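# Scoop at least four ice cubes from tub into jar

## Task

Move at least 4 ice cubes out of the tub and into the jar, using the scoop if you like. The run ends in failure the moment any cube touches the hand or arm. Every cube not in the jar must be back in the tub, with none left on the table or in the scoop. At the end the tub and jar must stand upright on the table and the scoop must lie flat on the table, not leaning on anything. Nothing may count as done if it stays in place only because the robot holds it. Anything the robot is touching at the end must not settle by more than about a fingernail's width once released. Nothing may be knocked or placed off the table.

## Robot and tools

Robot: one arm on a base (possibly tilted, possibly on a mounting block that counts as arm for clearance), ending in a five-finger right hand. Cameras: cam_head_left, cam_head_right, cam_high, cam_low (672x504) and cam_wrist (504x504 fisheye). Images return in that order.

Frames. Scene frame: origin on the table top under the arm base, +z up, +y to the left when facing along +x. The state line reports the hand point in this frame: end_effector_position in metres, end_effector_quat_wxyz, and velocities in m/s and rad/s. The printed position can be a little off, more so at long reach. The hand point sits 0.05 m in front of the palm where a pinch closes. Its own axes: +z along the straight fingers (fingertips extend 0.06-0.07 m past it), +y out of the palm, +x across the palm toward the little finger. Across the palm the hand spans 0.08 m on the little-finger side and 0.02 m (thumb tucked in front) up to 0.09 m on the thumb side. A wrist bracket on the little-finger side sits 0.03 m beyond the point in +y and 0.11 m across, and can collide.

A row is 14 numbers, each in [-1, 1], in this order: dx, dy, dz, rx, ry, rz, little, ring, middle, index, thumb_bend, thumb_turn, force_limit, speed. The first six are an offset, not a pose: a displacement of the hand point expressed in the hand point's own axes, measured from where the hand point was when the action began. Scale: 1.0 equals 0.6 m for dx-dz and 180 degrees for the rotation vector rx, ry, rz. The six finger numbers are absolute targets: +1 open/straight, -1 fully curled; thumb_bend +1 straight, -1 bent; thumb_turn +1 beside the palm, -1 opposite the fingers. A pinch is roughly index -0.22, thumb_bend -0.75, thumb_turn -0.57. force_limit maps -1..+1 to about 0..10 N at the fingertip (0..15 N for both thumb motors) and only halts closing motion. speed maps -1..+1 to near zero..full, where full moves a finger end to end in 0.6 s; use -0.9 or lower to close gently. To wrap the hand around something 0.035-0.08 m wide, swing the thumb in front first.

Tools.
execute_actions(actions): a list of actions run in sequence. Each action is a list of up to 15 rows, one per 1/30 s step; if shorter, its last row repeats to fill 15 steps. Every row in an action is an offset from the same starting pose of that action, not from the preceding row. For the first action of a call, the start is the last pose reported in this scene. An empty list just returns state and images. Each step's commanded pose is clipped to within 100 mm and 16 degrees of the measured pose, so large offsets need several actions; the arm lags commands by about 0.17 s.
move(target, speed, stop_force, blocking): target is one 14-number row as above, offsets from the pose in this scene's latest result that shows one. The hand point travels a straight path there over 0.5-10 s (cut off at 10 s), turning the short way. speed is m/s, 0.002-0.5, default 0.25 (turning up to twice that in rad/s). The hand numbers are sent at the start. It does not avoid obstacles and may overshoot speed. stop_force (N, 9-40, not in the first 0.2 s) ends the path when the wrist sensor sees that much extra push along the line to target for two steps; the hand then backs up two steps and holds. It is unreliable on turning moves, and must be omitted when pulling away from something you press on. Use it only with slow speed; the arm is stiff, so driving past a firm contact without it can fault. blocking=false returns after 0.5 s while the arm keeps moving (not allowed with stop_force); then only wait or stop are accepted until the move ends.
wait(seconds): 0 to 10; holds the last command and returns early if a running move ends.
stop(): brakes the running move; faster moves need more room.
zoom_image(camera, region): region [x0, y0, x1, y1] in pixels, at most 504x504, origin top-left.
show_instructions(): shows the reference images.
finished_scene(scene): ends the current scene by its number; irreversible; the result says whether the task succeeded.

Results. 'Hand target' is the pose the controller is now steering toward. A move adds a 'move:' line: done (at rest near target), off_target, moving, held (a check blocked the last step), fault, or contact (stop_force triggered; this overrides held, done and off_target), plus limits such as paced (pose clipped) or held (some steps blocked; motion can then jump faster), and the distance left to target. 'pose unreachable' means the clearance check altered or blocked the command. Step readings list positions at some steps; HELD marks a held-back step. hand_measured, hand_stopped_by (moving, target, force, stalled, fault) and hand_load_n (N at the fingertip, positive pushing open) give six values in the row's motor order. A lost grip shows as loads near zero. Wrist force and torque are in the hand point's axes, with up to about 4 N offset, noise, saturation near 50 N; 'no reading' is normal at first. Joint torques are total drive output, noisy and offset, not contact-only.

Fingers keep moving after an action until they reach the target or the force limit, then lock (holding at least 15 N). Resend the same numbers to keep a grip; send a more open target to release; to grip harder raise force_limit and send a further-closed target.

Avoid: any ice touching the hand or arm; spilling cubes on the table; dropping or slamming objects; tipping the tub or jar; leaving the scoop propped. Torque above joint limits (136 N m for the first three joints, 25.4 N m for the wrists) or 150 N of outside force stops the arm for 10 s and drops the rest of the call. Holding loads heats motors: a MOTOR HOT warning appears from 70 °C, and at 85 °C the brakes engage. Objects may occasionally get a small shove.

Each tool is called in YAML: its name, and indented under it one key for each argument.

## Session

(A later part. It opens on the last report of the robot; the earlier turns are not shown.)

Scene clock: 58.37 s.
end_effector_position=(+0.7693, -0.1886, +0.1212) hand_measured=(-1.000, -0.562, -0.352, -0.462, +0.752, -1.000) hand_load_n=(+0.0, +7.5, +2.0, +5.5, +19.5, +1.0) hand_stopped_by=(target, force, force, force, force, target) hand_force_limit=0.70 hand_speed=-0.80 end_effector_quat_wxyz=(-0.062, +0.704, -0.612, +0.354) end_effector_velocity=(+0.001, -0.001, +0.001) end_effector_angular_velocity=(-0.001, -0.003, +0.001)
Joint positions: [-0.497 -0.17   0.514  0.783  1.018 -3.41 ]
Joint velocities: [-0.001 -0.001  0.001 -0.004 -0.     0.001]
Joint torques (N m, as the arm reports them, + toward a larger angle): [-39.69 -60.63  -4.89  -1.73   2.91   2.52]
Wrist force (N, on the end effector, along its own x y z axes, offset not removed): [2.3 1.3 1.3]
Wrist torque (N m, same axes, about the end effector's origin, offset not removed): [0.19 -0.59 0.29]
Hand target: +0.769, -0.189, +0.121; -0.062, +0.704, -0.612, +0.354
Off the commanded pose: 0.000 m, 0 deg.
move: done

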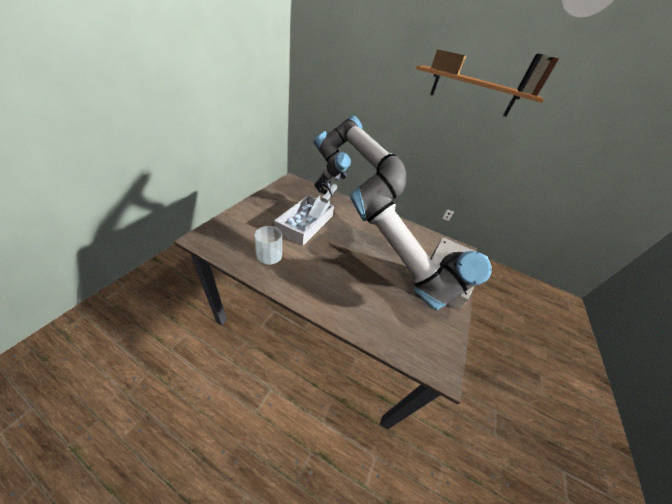

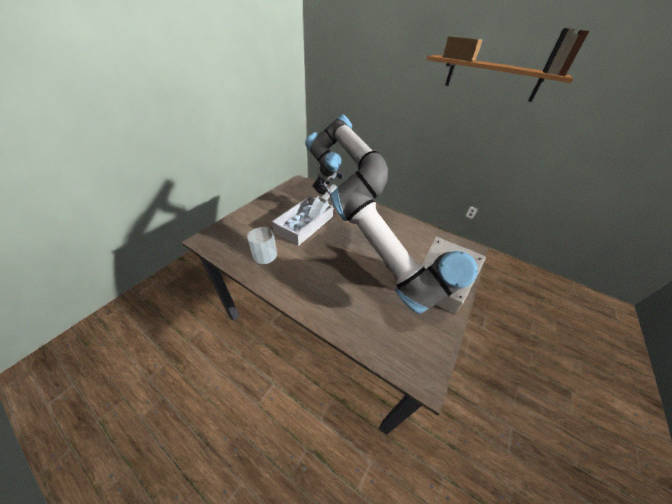

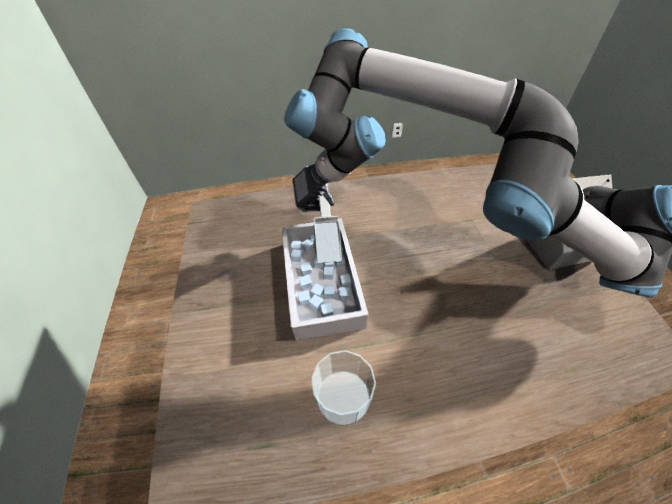

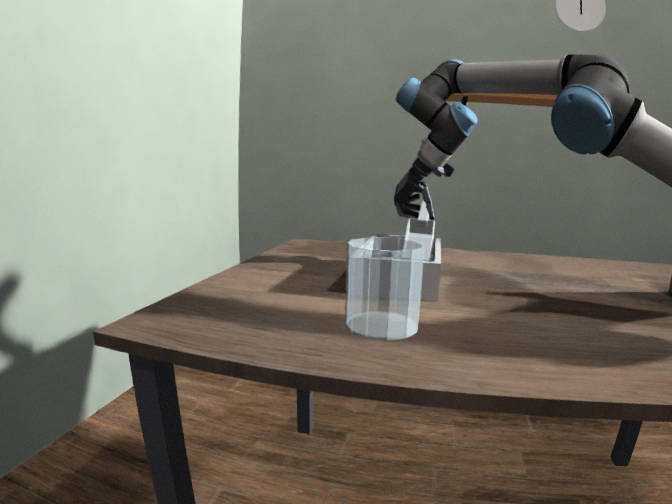

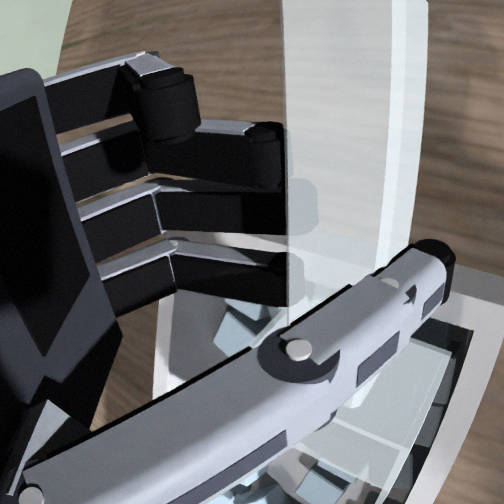

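On cube tops. Slide along scoop axis (~5.5 cm, dropping ~2.4 cm).

move:
  target: [-0.092,0.002,0.003,0,0,0,-1,-1,-1,-1,-1,-1,0.7,-0.8]
  speed: 0.025

zoom_image:
  camera: "cam_high"
  region: [230,150,430,350]

Scene clock: 66.20 s.
end_effector_position=(+0.7694, -0.1395, +0.0960) hand_measured=(-1.000, -0.562, -0.352, -0.462, +0.752, -1.000) hand_load_n=(+0.0, +5.0, +1.5, +7.5, +18.5, +1.5) hand_stopped_by=(target, force, force, force, force, target) hand_force_limit=0.70 hand_speed=-0.80 end_effector_quat_wxyz=(-0.062, +0.704, -0.612, +0.354) end_effector_velocity=(-0.000, -0.000, +0.001) end_effector_angular_velocity=(-0.001, -0.002, -0.002)
Joint positions: [-0.43  -0.266  0.664  0.693  1.049 -3.339]
Joint velocities: [-0.001 -0.003  0.003 -0.002  0.001  0.002]
Joint torques (N m, as the arm reports them, + toward a larger angle): [-39.32 -59.27  -4.95  -1.48   2.96   2.7 ]
Wrist force (N, on the end effector, along its own x y z axes, offset not removed): [-0.2 5.0 1.5]
Wrist torque (N m, same axes, about the end effector's origin, offset not removed): [0.57 -0.13 0.05]
Hand target: +0.769, -0.139, +0.096; -0.062, +0.704, -0.612, +0.354
Off the commanded pose: 0.000 m, 0 deg.
move: done

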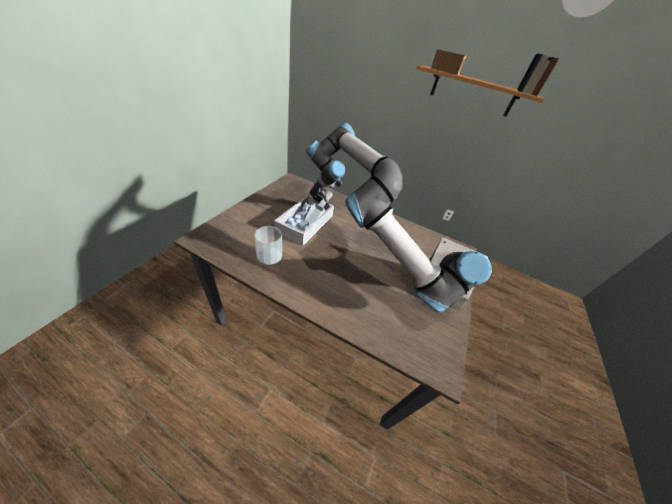

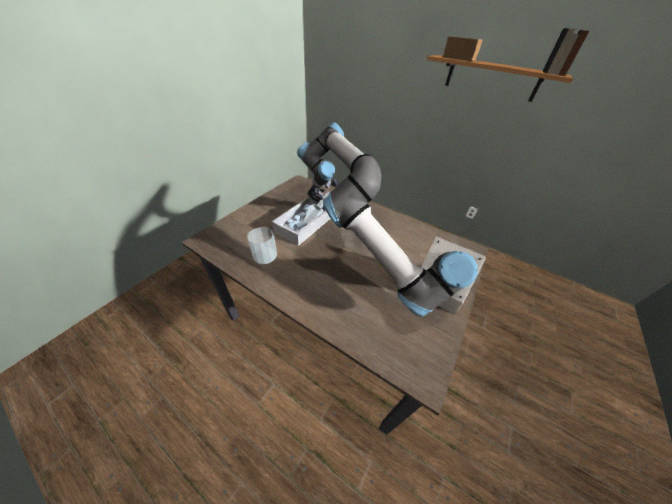

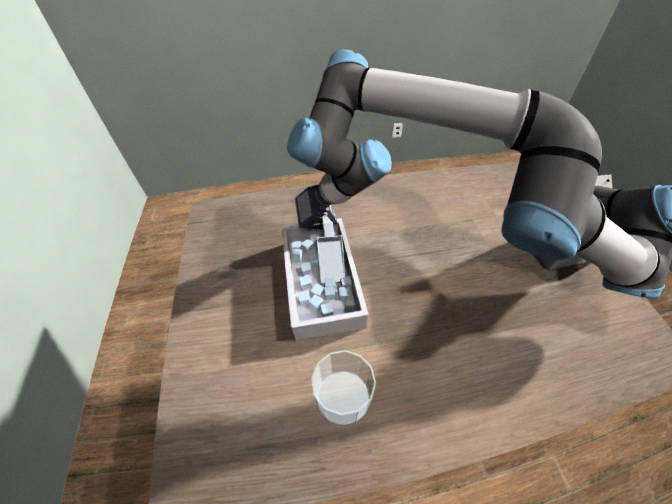

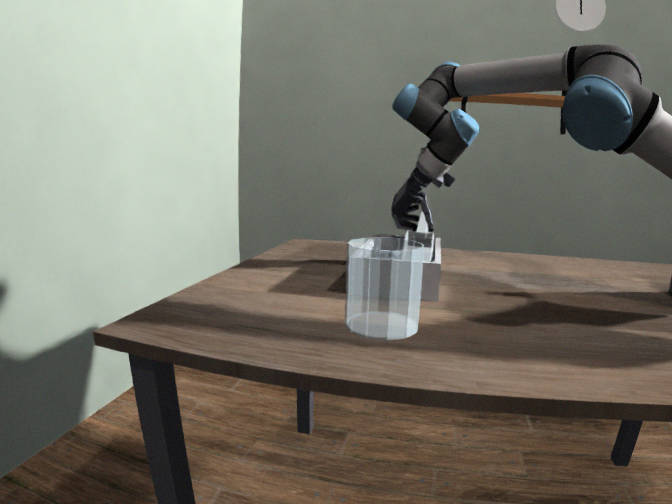

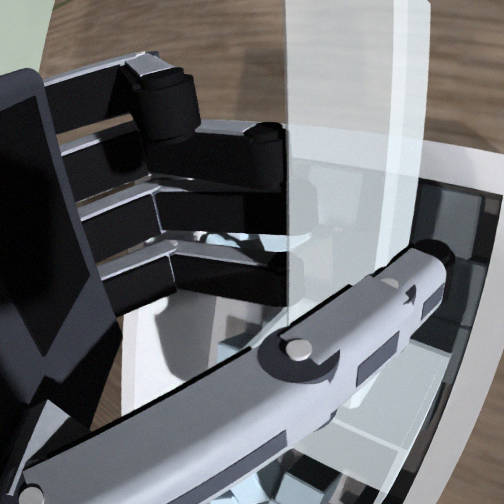

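Region (230, 150, 430, 350) of cam_high's 672x504 image, scaled by 2.520, with more detail than that image has.

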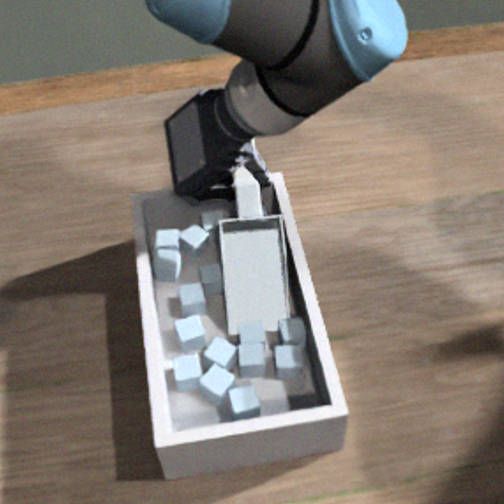

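Scoop pivoted some; lip above floor. Forward 3 cm, down 1 cm.

move:
  target: [-0.052,-0.003,-0.005,0,0,0,-1,-1,-1,-1,-1,-1,0.7,-0.8]
  speed: 0.025

zoom_image:
  camera: "cam_high"
  region: [230,150,430,350]

Scene clock: 72.63 s.
end_effector_position=(+0.7692, -0.1098, +0.0860) hand_measured=(-1.000, -0.564, -0.352, -0.462, +0.752, -1.000) hand_load_n=(+0.0, +2.5, +0.5, +8.0, +14.5, -0.5) hand_stopped_by=(target, force, force, force, force, target) hand_force_limit=0.70 hand_speed=-0.80 end_effector_quat_wxyz=(-0.062, +0.704, -0.612, +0.354) end_effector_velocity=(-0.000, +0.001, +0.000) end_effector_angular_velocity=(-0.001, -0.001, -0.001)
Joint positions: [-0.392 -0.314  0.723  0.663  1.066 -3.301]
Joint velocities: [ 0.001 -0.002  0.003 -0.001  0.002  0.002]
Joint torques (N m, as the arm reports them, + toward a larger angle): [-39.69 -58.64  -5.19  -1.5    2.86   2.62]
Wrist force (N, on the end effector, along its own x y z axes, offset not removed): [1.9 1.5 0.8]
Wrist torque (N m, same axes, about the end effector's origin, offset not removed): [0.08 -0.18 0.02]
Hand target: +0.769, -0.110, +0.086; -0.062, +0.704, -0.612, +0.354
Off the commanded pose: 0.000 m, 0 deg.
move: done

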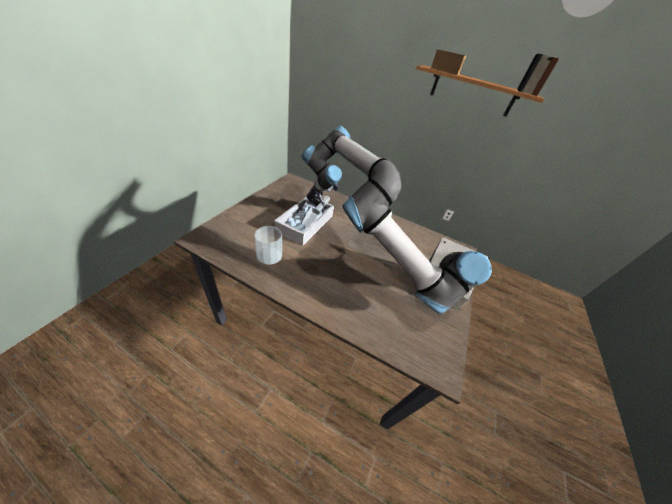

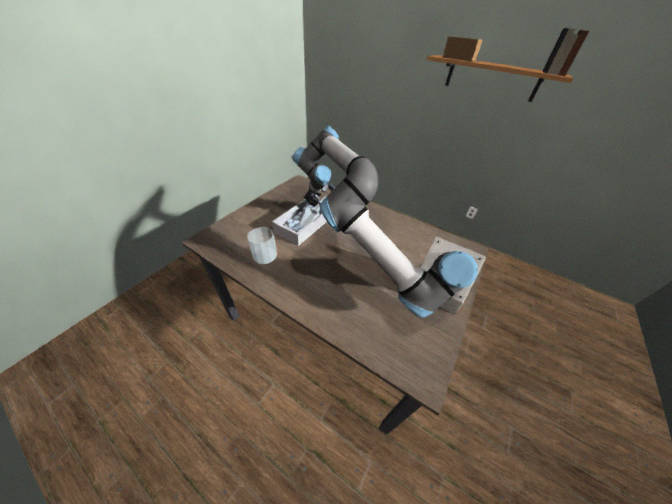

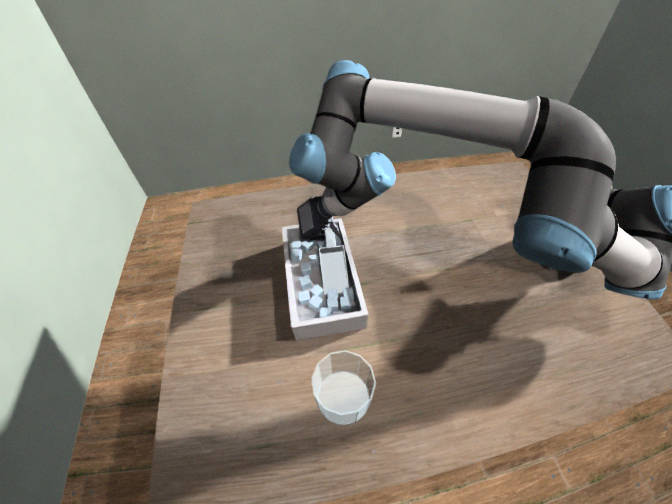

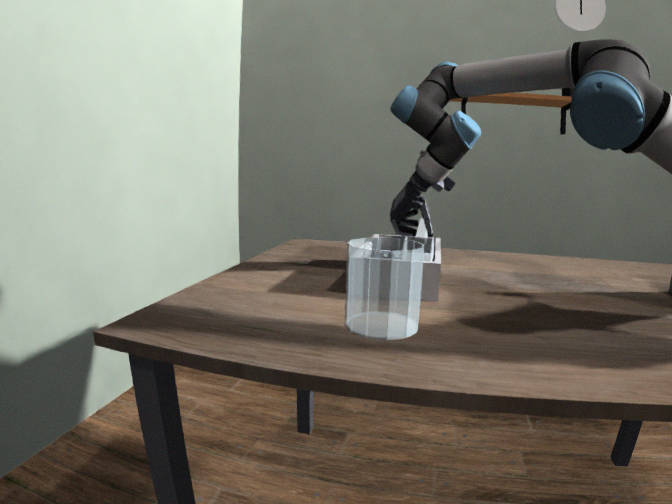

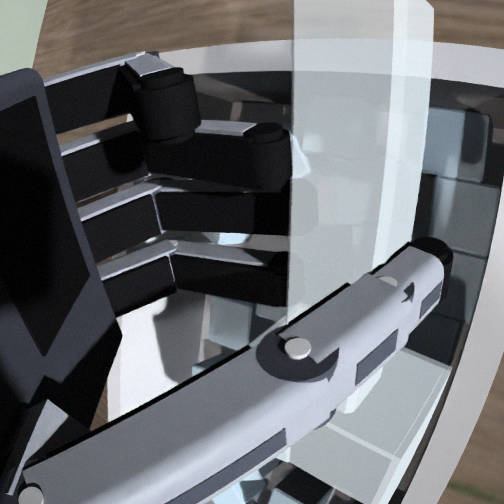

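Region (230, 150, 430, 350) of cam_high's 672x504 image, scaled by 2.520, with more detail than that image has.

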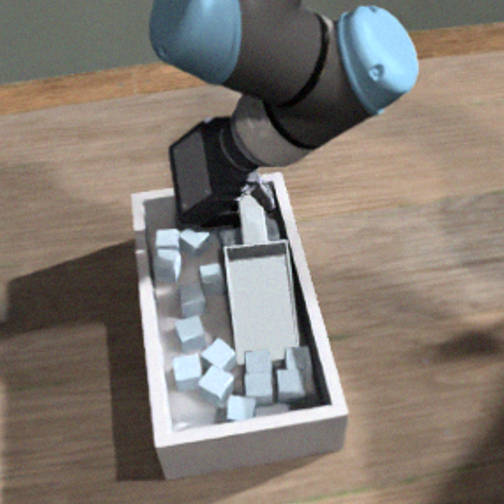

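move:
  target: [-0.045,-0.012,-0.0175,0,0,0,-1,-1,-0.98,-1,-0.98,-1,1,-0.85]
  speed: 0.02

zoom_image:
  camera: "cam_high"
  region: [230,150,430,350]

Scene clock: 82.67 s.
end_effector_position=(+0.7691, -0.0800, +0.0862) hand_measured=(-1.000, -0.564, -0.380, -0.462, +0.756, -1.000) hand_load_n=(+0.0, +0.0, +9.5, +5.5, +16.0, +0.0) hand_stopped_by=(target, force, force, force, force, target) hand_force_limit=1.00 hand_speed=-0.85 end_effector_quat_wxyz=(-0.062, +0.704, -0.612, +0.354) end_effector_velocity=(-0.000, +0.002, -0.000) end_effector_angular_velocity=(-0.000, +0.000, +0.000)
Joint positions: [-0.364 -0.361  0.759  0.66   1.08  -3.273]
Joint velocities: [ 0.002 -0.002  0.002 -0.     0.001  0.002]
Joint torques (N m, as the arm reports them, + toward a larger angle): [-39.81 -56.66  -6.    -1.3    2.86   2.45]
Wrist force (N, on the end effector, along its own x y z axes, offset not removed): [0.4 -0.6 2.1]
Wrist torque (N m, same axes, about the end effector's origin, offset not removed): [-0.30 -0.12 0.01]
Hand target: +0.769, -0.080, +0.086; -0.062, +0.704, -0.612, +0.354
Off the commanded pose: 0.000 m, 0 deg.
move: done

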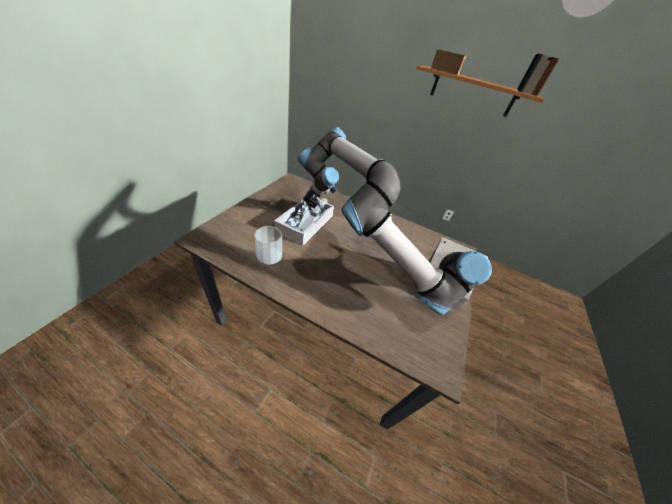

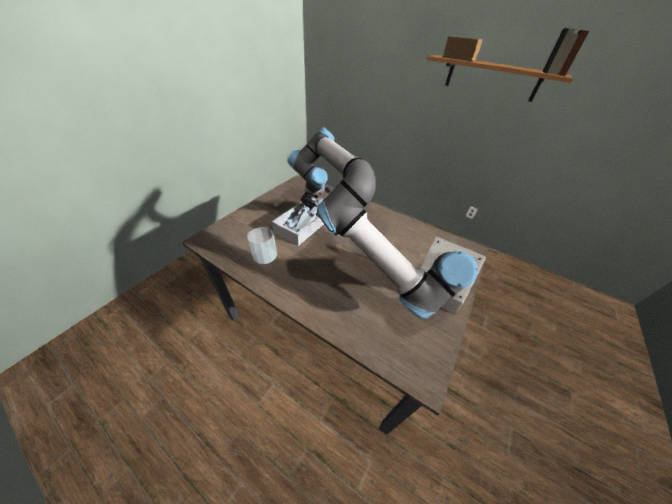

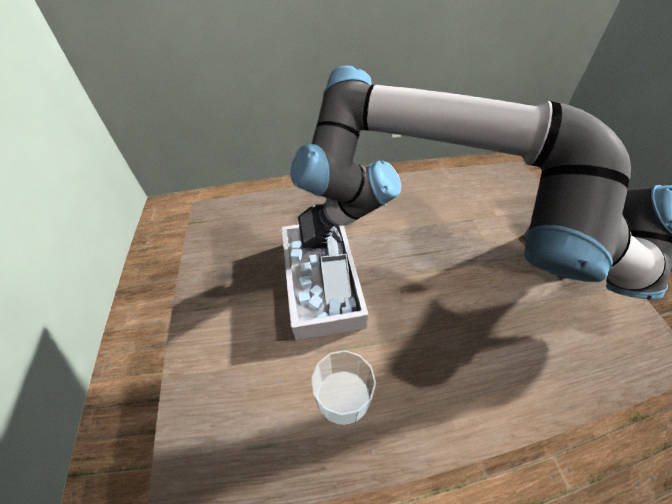

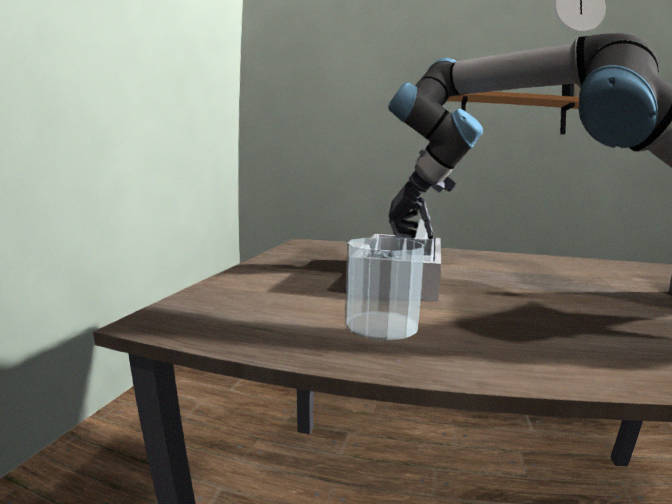

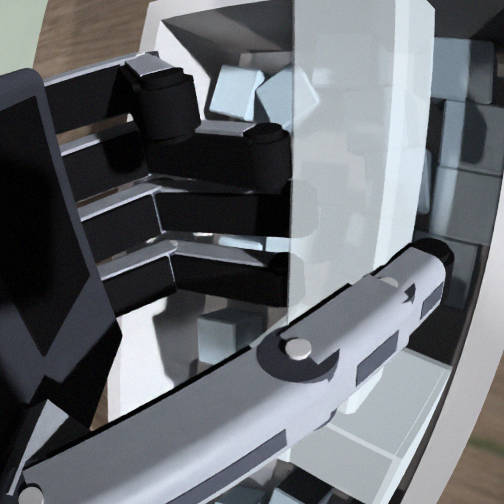

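Region (230, 150, 430, 350) of cam_high's 672x504 image, scaled by 2.520, with more detail than that image has.

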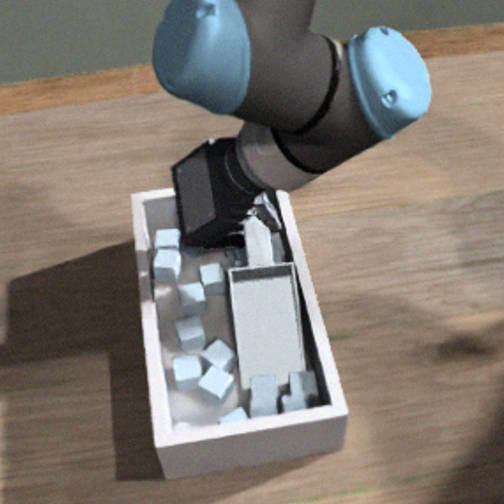

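move:
  target: [-0.032,-0.006,-0.009,0,0,0,-1,-1,-0.98,-1,-0.98,-1,1,-0.85]
  speed: 0.015

zoom_image:
  camera: "cam_high"
  region: [230,150,430,350]

Scene clock: 88.83 s.
end_effector_position=(+0.7689, -0.0599, +0.0840) hand_measured=(-1.000, -0.564, -0.380, -0.462, +0.758, -1.000) hand_load_n=(+0.0, +1.0, +9.5, +4.0, +16.0, -0.5) hand_stopped_by=(target, force, force, force, force, target) hand_force_limit=1.00 hand_speed=-0.85 end_effector_quat_wxyz=(-0.062, +0.704, -0.612, +0.354) end_effector_velocity=(+0.001, +0.002, +0.000) end_effector_angular_velocity=(+0.000, -0.002, +0.000)
Joint positions: [-0.342 -0.388  0.78   0.657  1.091 -3.251]
Joint velocities: [ 0.002 -0.003  0.    -0.     0.001  0.003]
Joint torques (N m, as the arm reports them, + toward a larger angle): [-38.68 -54.9   -4.96  -1.3    3.03   2.66]
Wrist force (N, on the end effector, along its own x y z axes, offset not removed): [0.2 3.9 0.0]
Wrist torque (N m, same axes, about the end effector's origin, offset not removed): [0.53 -0.05 0.04]
Hand target: +0.769, -0.060, +0.084; -0.062, +0.704, -0.612, +0.354
Off the commanded pose: 0.000 m, 0 deg.
move: done

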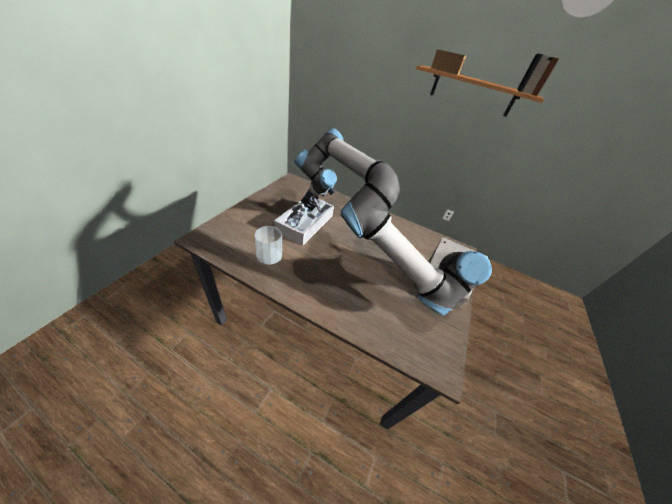

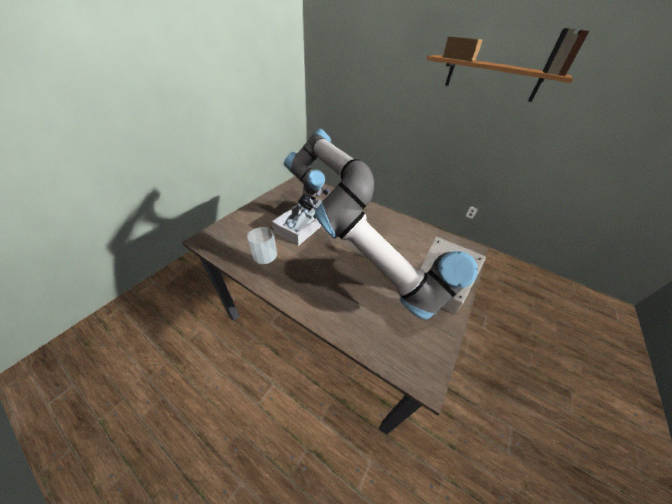

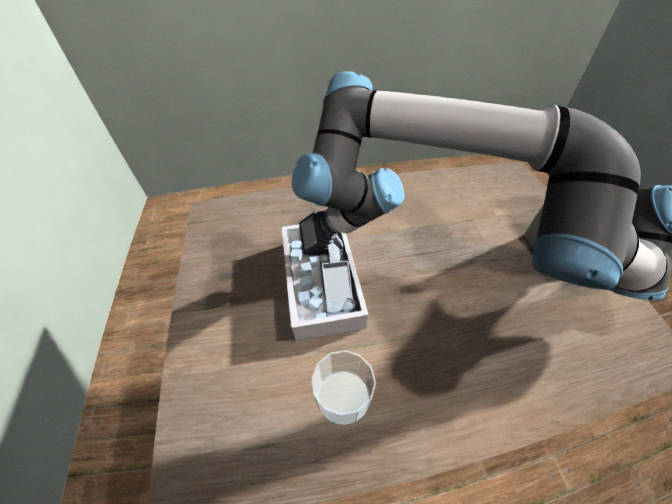

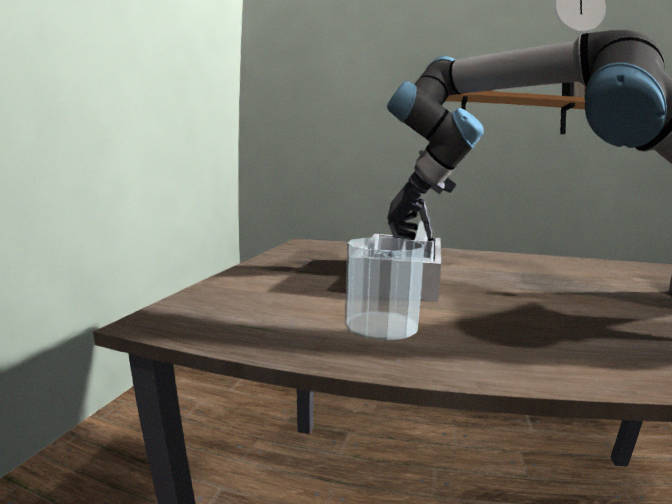

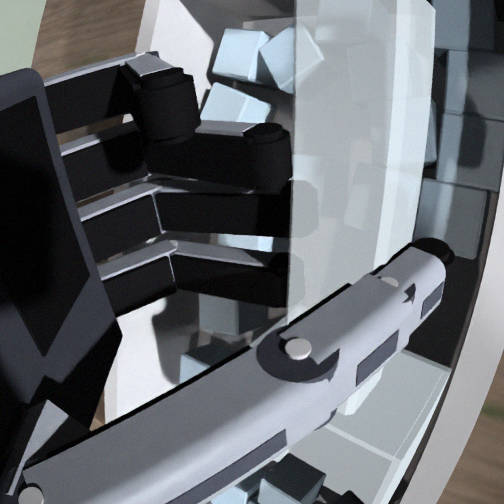

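Region (230, 150, 430, 350) of cam_high's 672x504 image, scaled by 2.520, with more detail than that image has.

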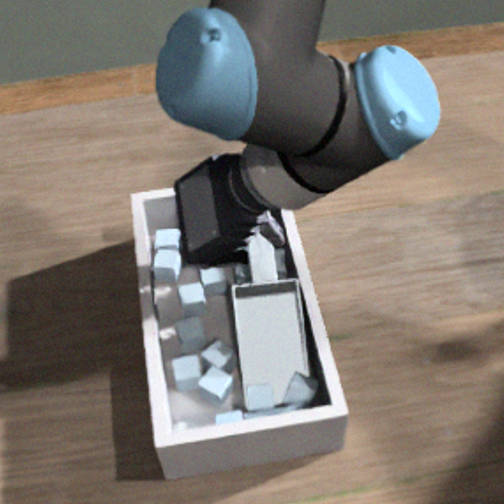

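move:
  target: [-0.023,-0.006,-0.009,0,0,0,-1,-1,-0.98,-1,-0.98,-1,1,-0.85]
  speed: 0.012

zoom_image:
  camera: "cam_high"
  region: [230,150,430,350]

Scene clock: 95.20 s.
end_effector_position=(+0.7688, -0.0448, +0.0841) hand_measured=(-1.000, -0.564, -0.380, -0.462, +0.758, -1.000) hand_load_n=(+0.0, +0.5, +9.5, +4.0, +16.5, -1.0) hand_stopped_by=(target, force, force, force, force, target) hand_force_limit=1.00 hand_speed=-0.85 end_effector_quat_wxyz=(-0.062, +0.704, -0.612, +0.354) end_effector_velocity=(-0.001, +0.001, -0.000) end_effector_angular_velocity=(+0.000, +0.001, -0.001)
Joint positions: [-0.327 -0.409  0.791  0.66   1.098 -3.237]
Joint velocities: [ 0.001 -0.002  0.003  0.     0.001  0.001]
Joint torques (N m, as the arm reports them, + toward a larger angle): [-36.3  -55.61  -5.3    3.15   2.55   2.68]
Wrist force (N, on the end effector, along its own x y z axes, offset not removed): [4.0 2.5 4.4]
Wrist torque (N m, same axes, about the end effector's origin, offset not removed): [0.09 -0.51 0.13]
Hand target: +0.769, -0.045, +0.084; -0.062, +0.704, -0.612, +0.354
Off the commanded pose: 0.000 m, 0 deg.
move: done

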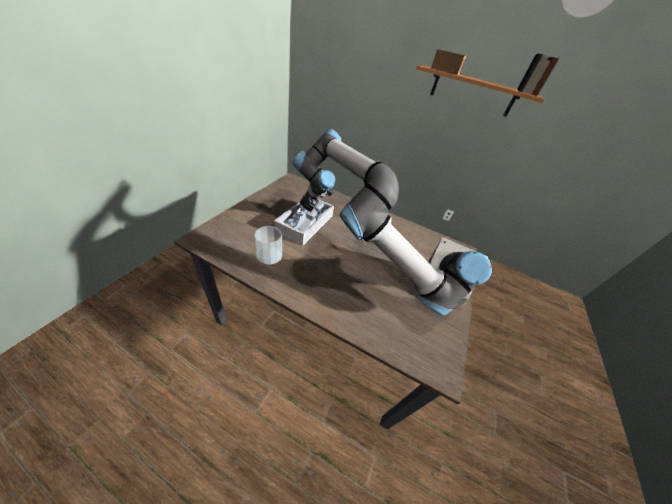

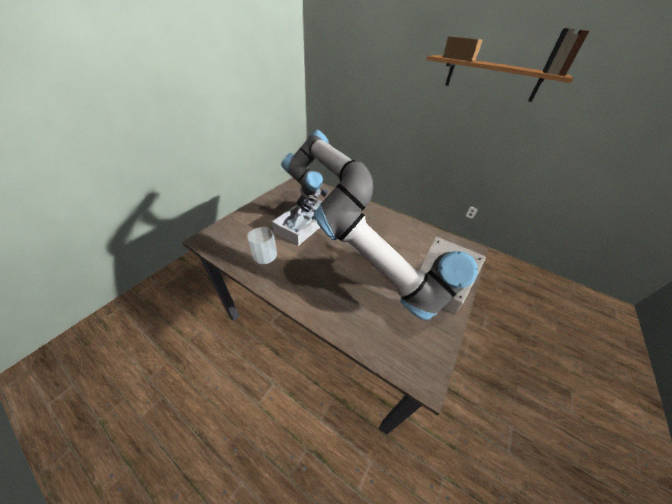

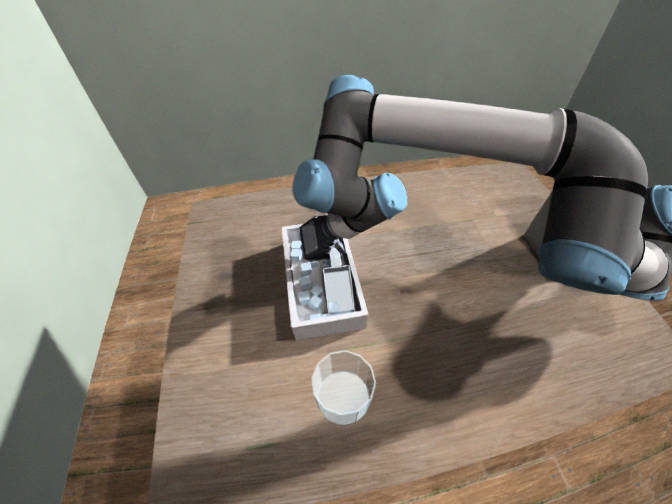

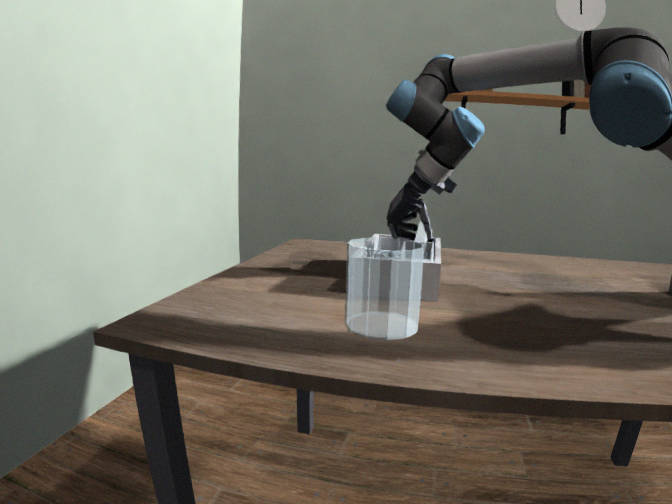

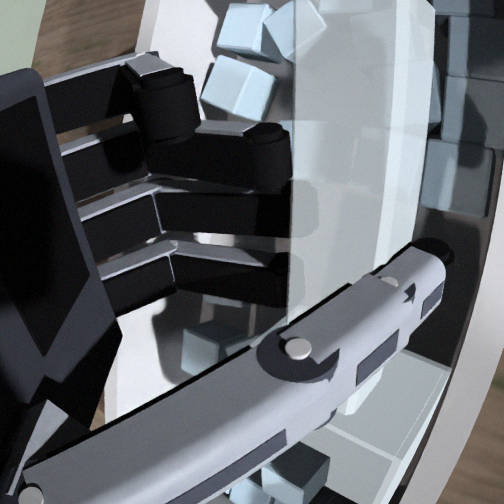

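Region (230, 150, 430, 350) of cam_high's 672x504 image, scaled by 2.520, with more detail than that image has.

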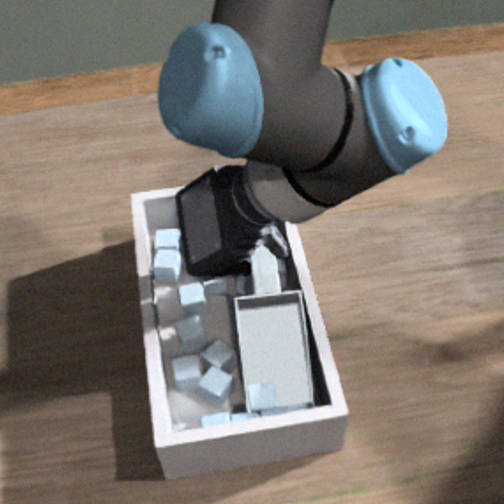

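move:
  target: [-0.0105,0.013,0.0185,0,-0.046,0.032,-1,-1,-0.98,-1,-0.98,-1,1,-0.85]
  speed: 0.03

zoom_image:
  camera: "cam_high"
  region: [230,150,430,350]

Scene clock: 102.77 s.
end_effector_position=(+0.7688, -0.0448, +0.0691) hand_measured=(-1.000, -0.564, -0.380, -0.462, +0.758, -1.000) hand_load_n=(+0.0, -1.5, +10.0, +6.5, +15.5, +1.0) hand_stopped_by=(target, force, force, force, force, target) hand_force_limit=1.00 hand_speed=-0.85 end_effector_quat_wxyz=(-0.124, +0.697, -0.641, +0.299) end_effector_velocity=(-0.000, +0.000, -0.002) end_effector_angular_velocity=(+0.007, +0.002, +0.000)
Joint positions: [-0.362 -0.345  0.757  0.66   0.937 -3.179]
Joint velocities: [ 0.     0.004 -0.002  0.    -0.006  0.002]
Joint torques (N m, as the arm reports them, + toward a larger angle): [-56.34 -30.38 -20.7   -1.14  -2.31   2.77]
Wrist force (N, on the end effector, along its own x y z axes, offset not removed): [-1.2 2.2 3.6]
Wrist torque (N m, same axes, about the end effector's origin, offset not removed): [0.09 0.17 -0.16]
Hand target: +0.769, -0.045, +0.069; -0.124, +0.697, -0.641, +0.298
Off the commanded pose: 0.000 m, 0 deg.
move: done

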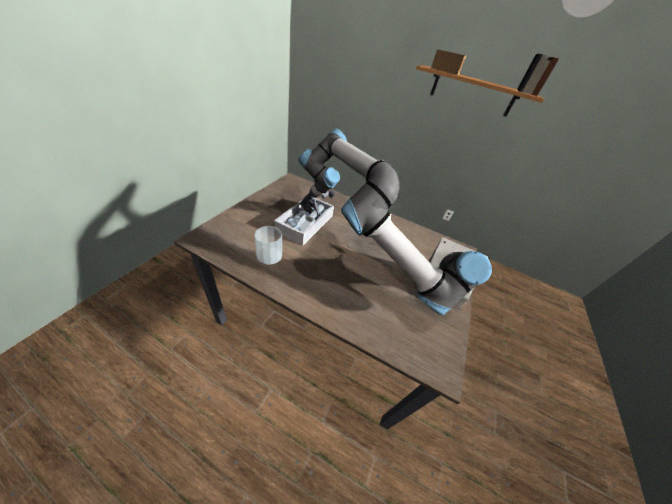

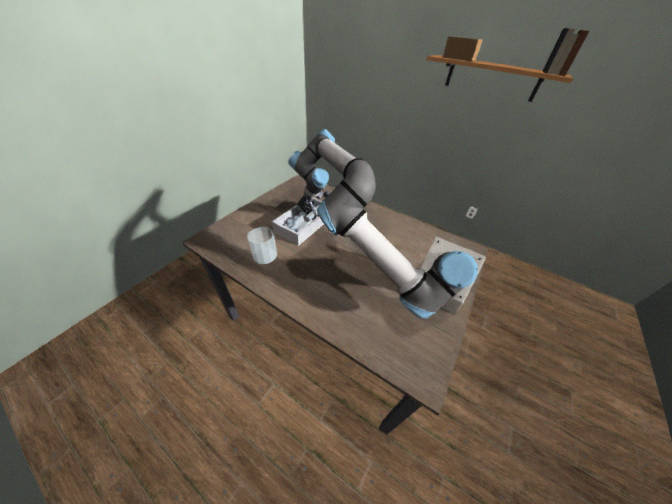

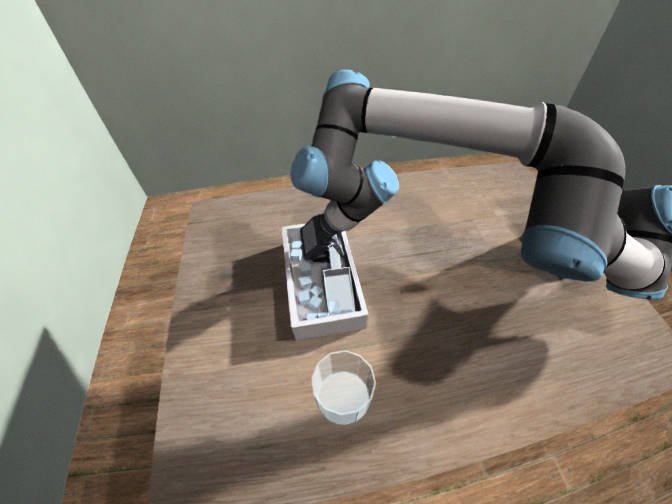

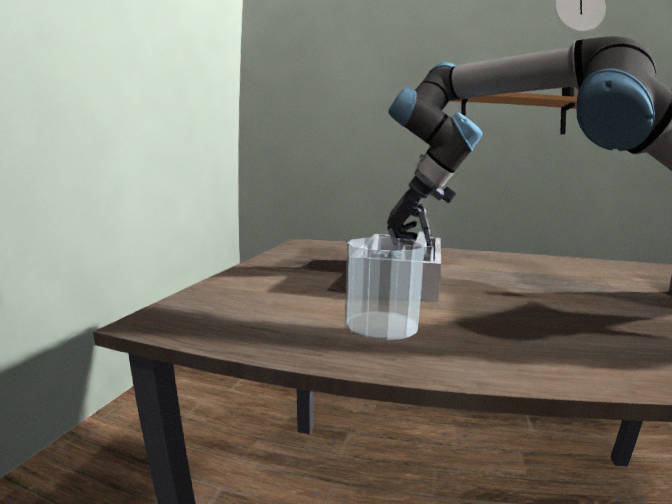

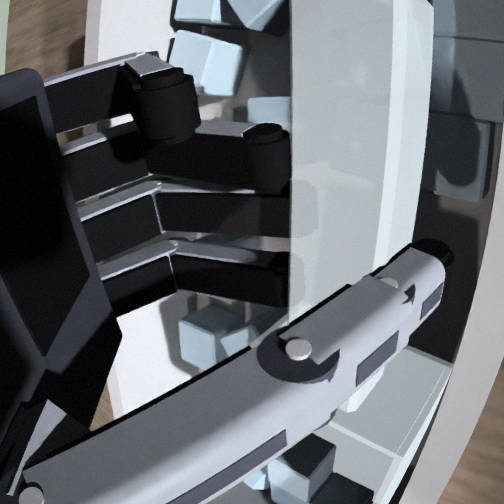

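Region (230, 150, 430, 350) of cam_high's 672x504 image, scaled by 2.520, with more detail than that image has.

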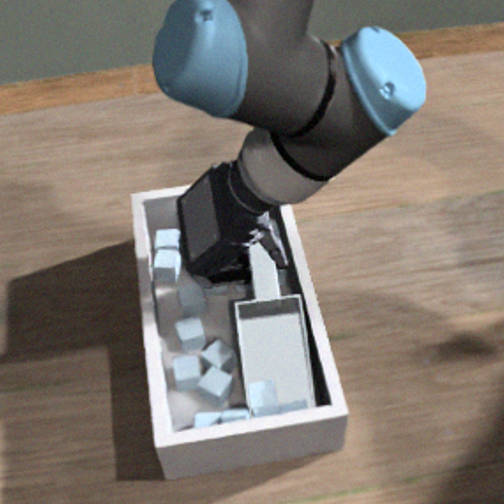

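move:
  target: [-0.008,-0.001,-0.002,0,-0.046,0.032,-1,-1,-0.98,-1,-0.98,-1,1,-0.85]
  speed: 0.03

zoom_image:
  camera: "cam_high"
  region: [230,150,430,350]

Scene clock: 110.07 s.
end_effector_position=(+0.7685, -0.0399, +0.0691) hand_measured=(-1.000, -0.564, -0.380, -0.462, +0.758, -1.000) hand_load_n=(+0.0, -1.0, +10.0, +6.0, +15.5, +1.0) hand_stopped_by=(target, force, force, force, force, target) hand_force_limit=1.00 hand_speed=-0.85 end_effector_quat_wxyz=(-0.184, +0.683, -0.664, +0.241) end_effector_velocity=(+0.001, +0.001, -0.000) end_effector_angular_velocity=(+0.004, -0.000, +0.003)
Joint positions: [-0.4   -0.283  0.703  0.683  0.775 -3.124]
Joint velocities: [-0.     0.003 -0.005  0.001 -0.006  0.   ]
Joint torques (N m, as the arm reports them, + toward a larger angle): [-57.09 -30.77 -20.01   2.98  -2.17   2.75]
Wrist force (N, on the end effector, along its own x y z axes, offset not removed): [-0.2 4.7 3.1]
Wrist torque (N m, same axes, about the end effector's origin, offset not removed): [0.35 0.26 -0.08]
Hand target: +0.769, -0.040, +0.069; -0.184, +0.683, -0.664, +0.241
Off the commanded pose: 0.000 m, 0 deg.
move: done

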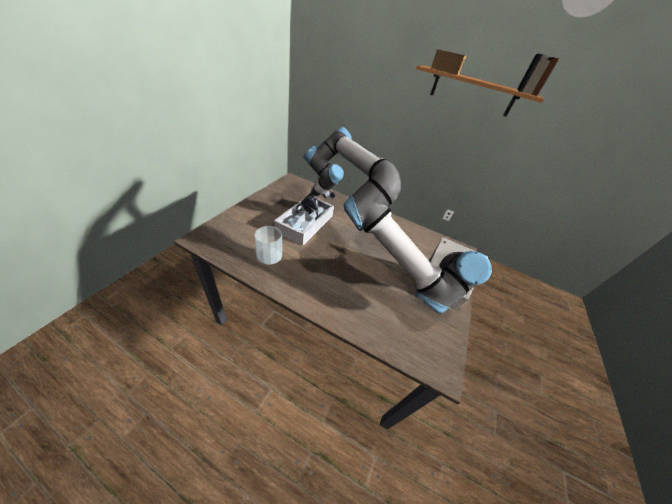

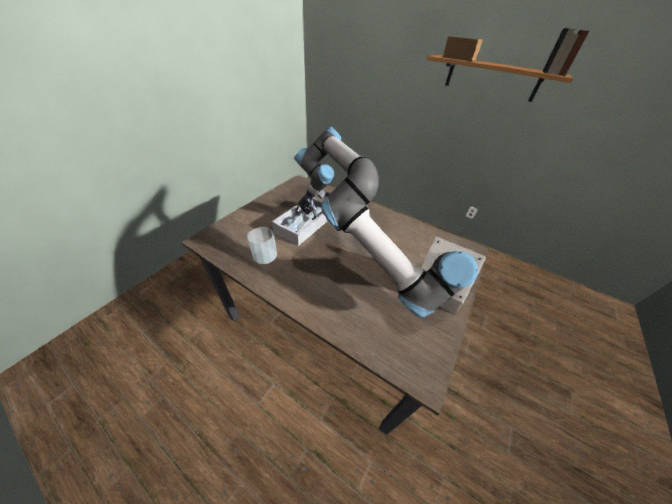

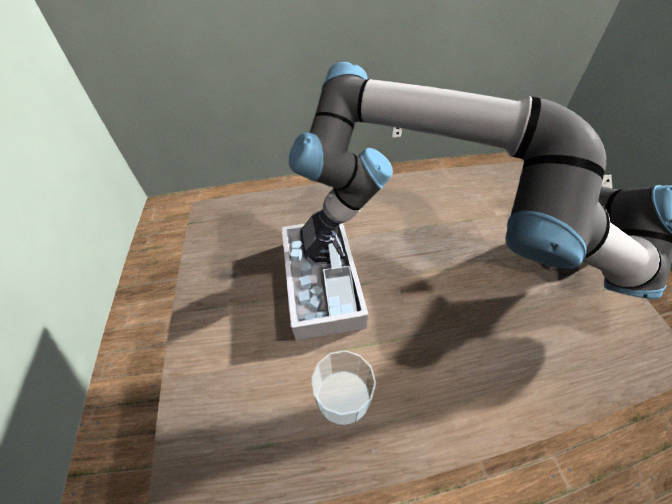

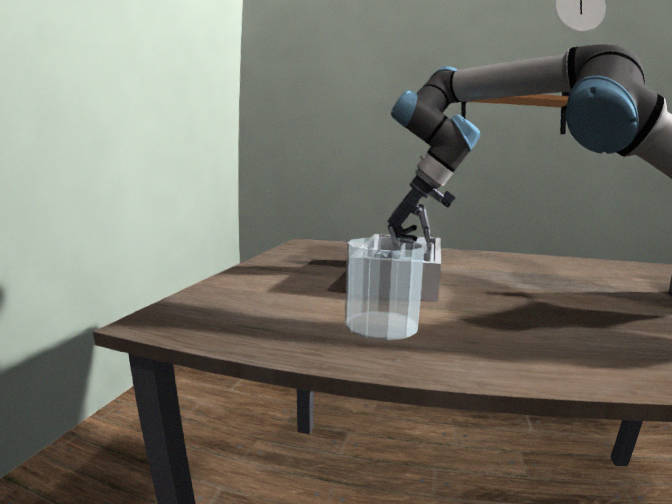

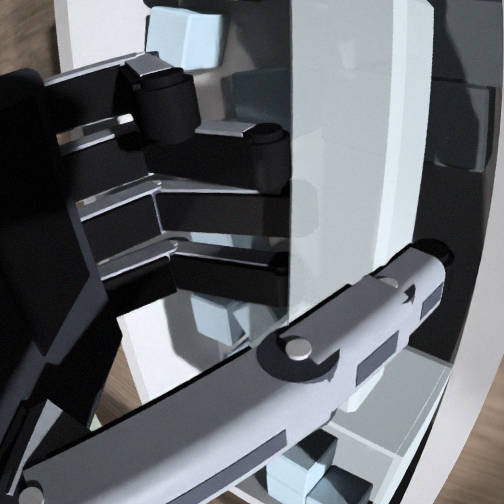

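Region (230, 150, 430, 350) of cam_high's 672x504 image, scaled by 2.520, with more detail than that image has.

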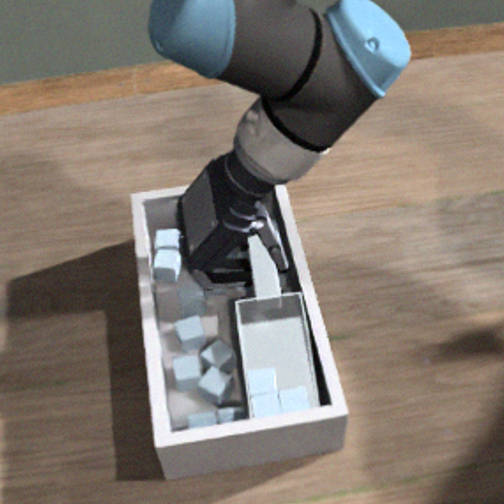

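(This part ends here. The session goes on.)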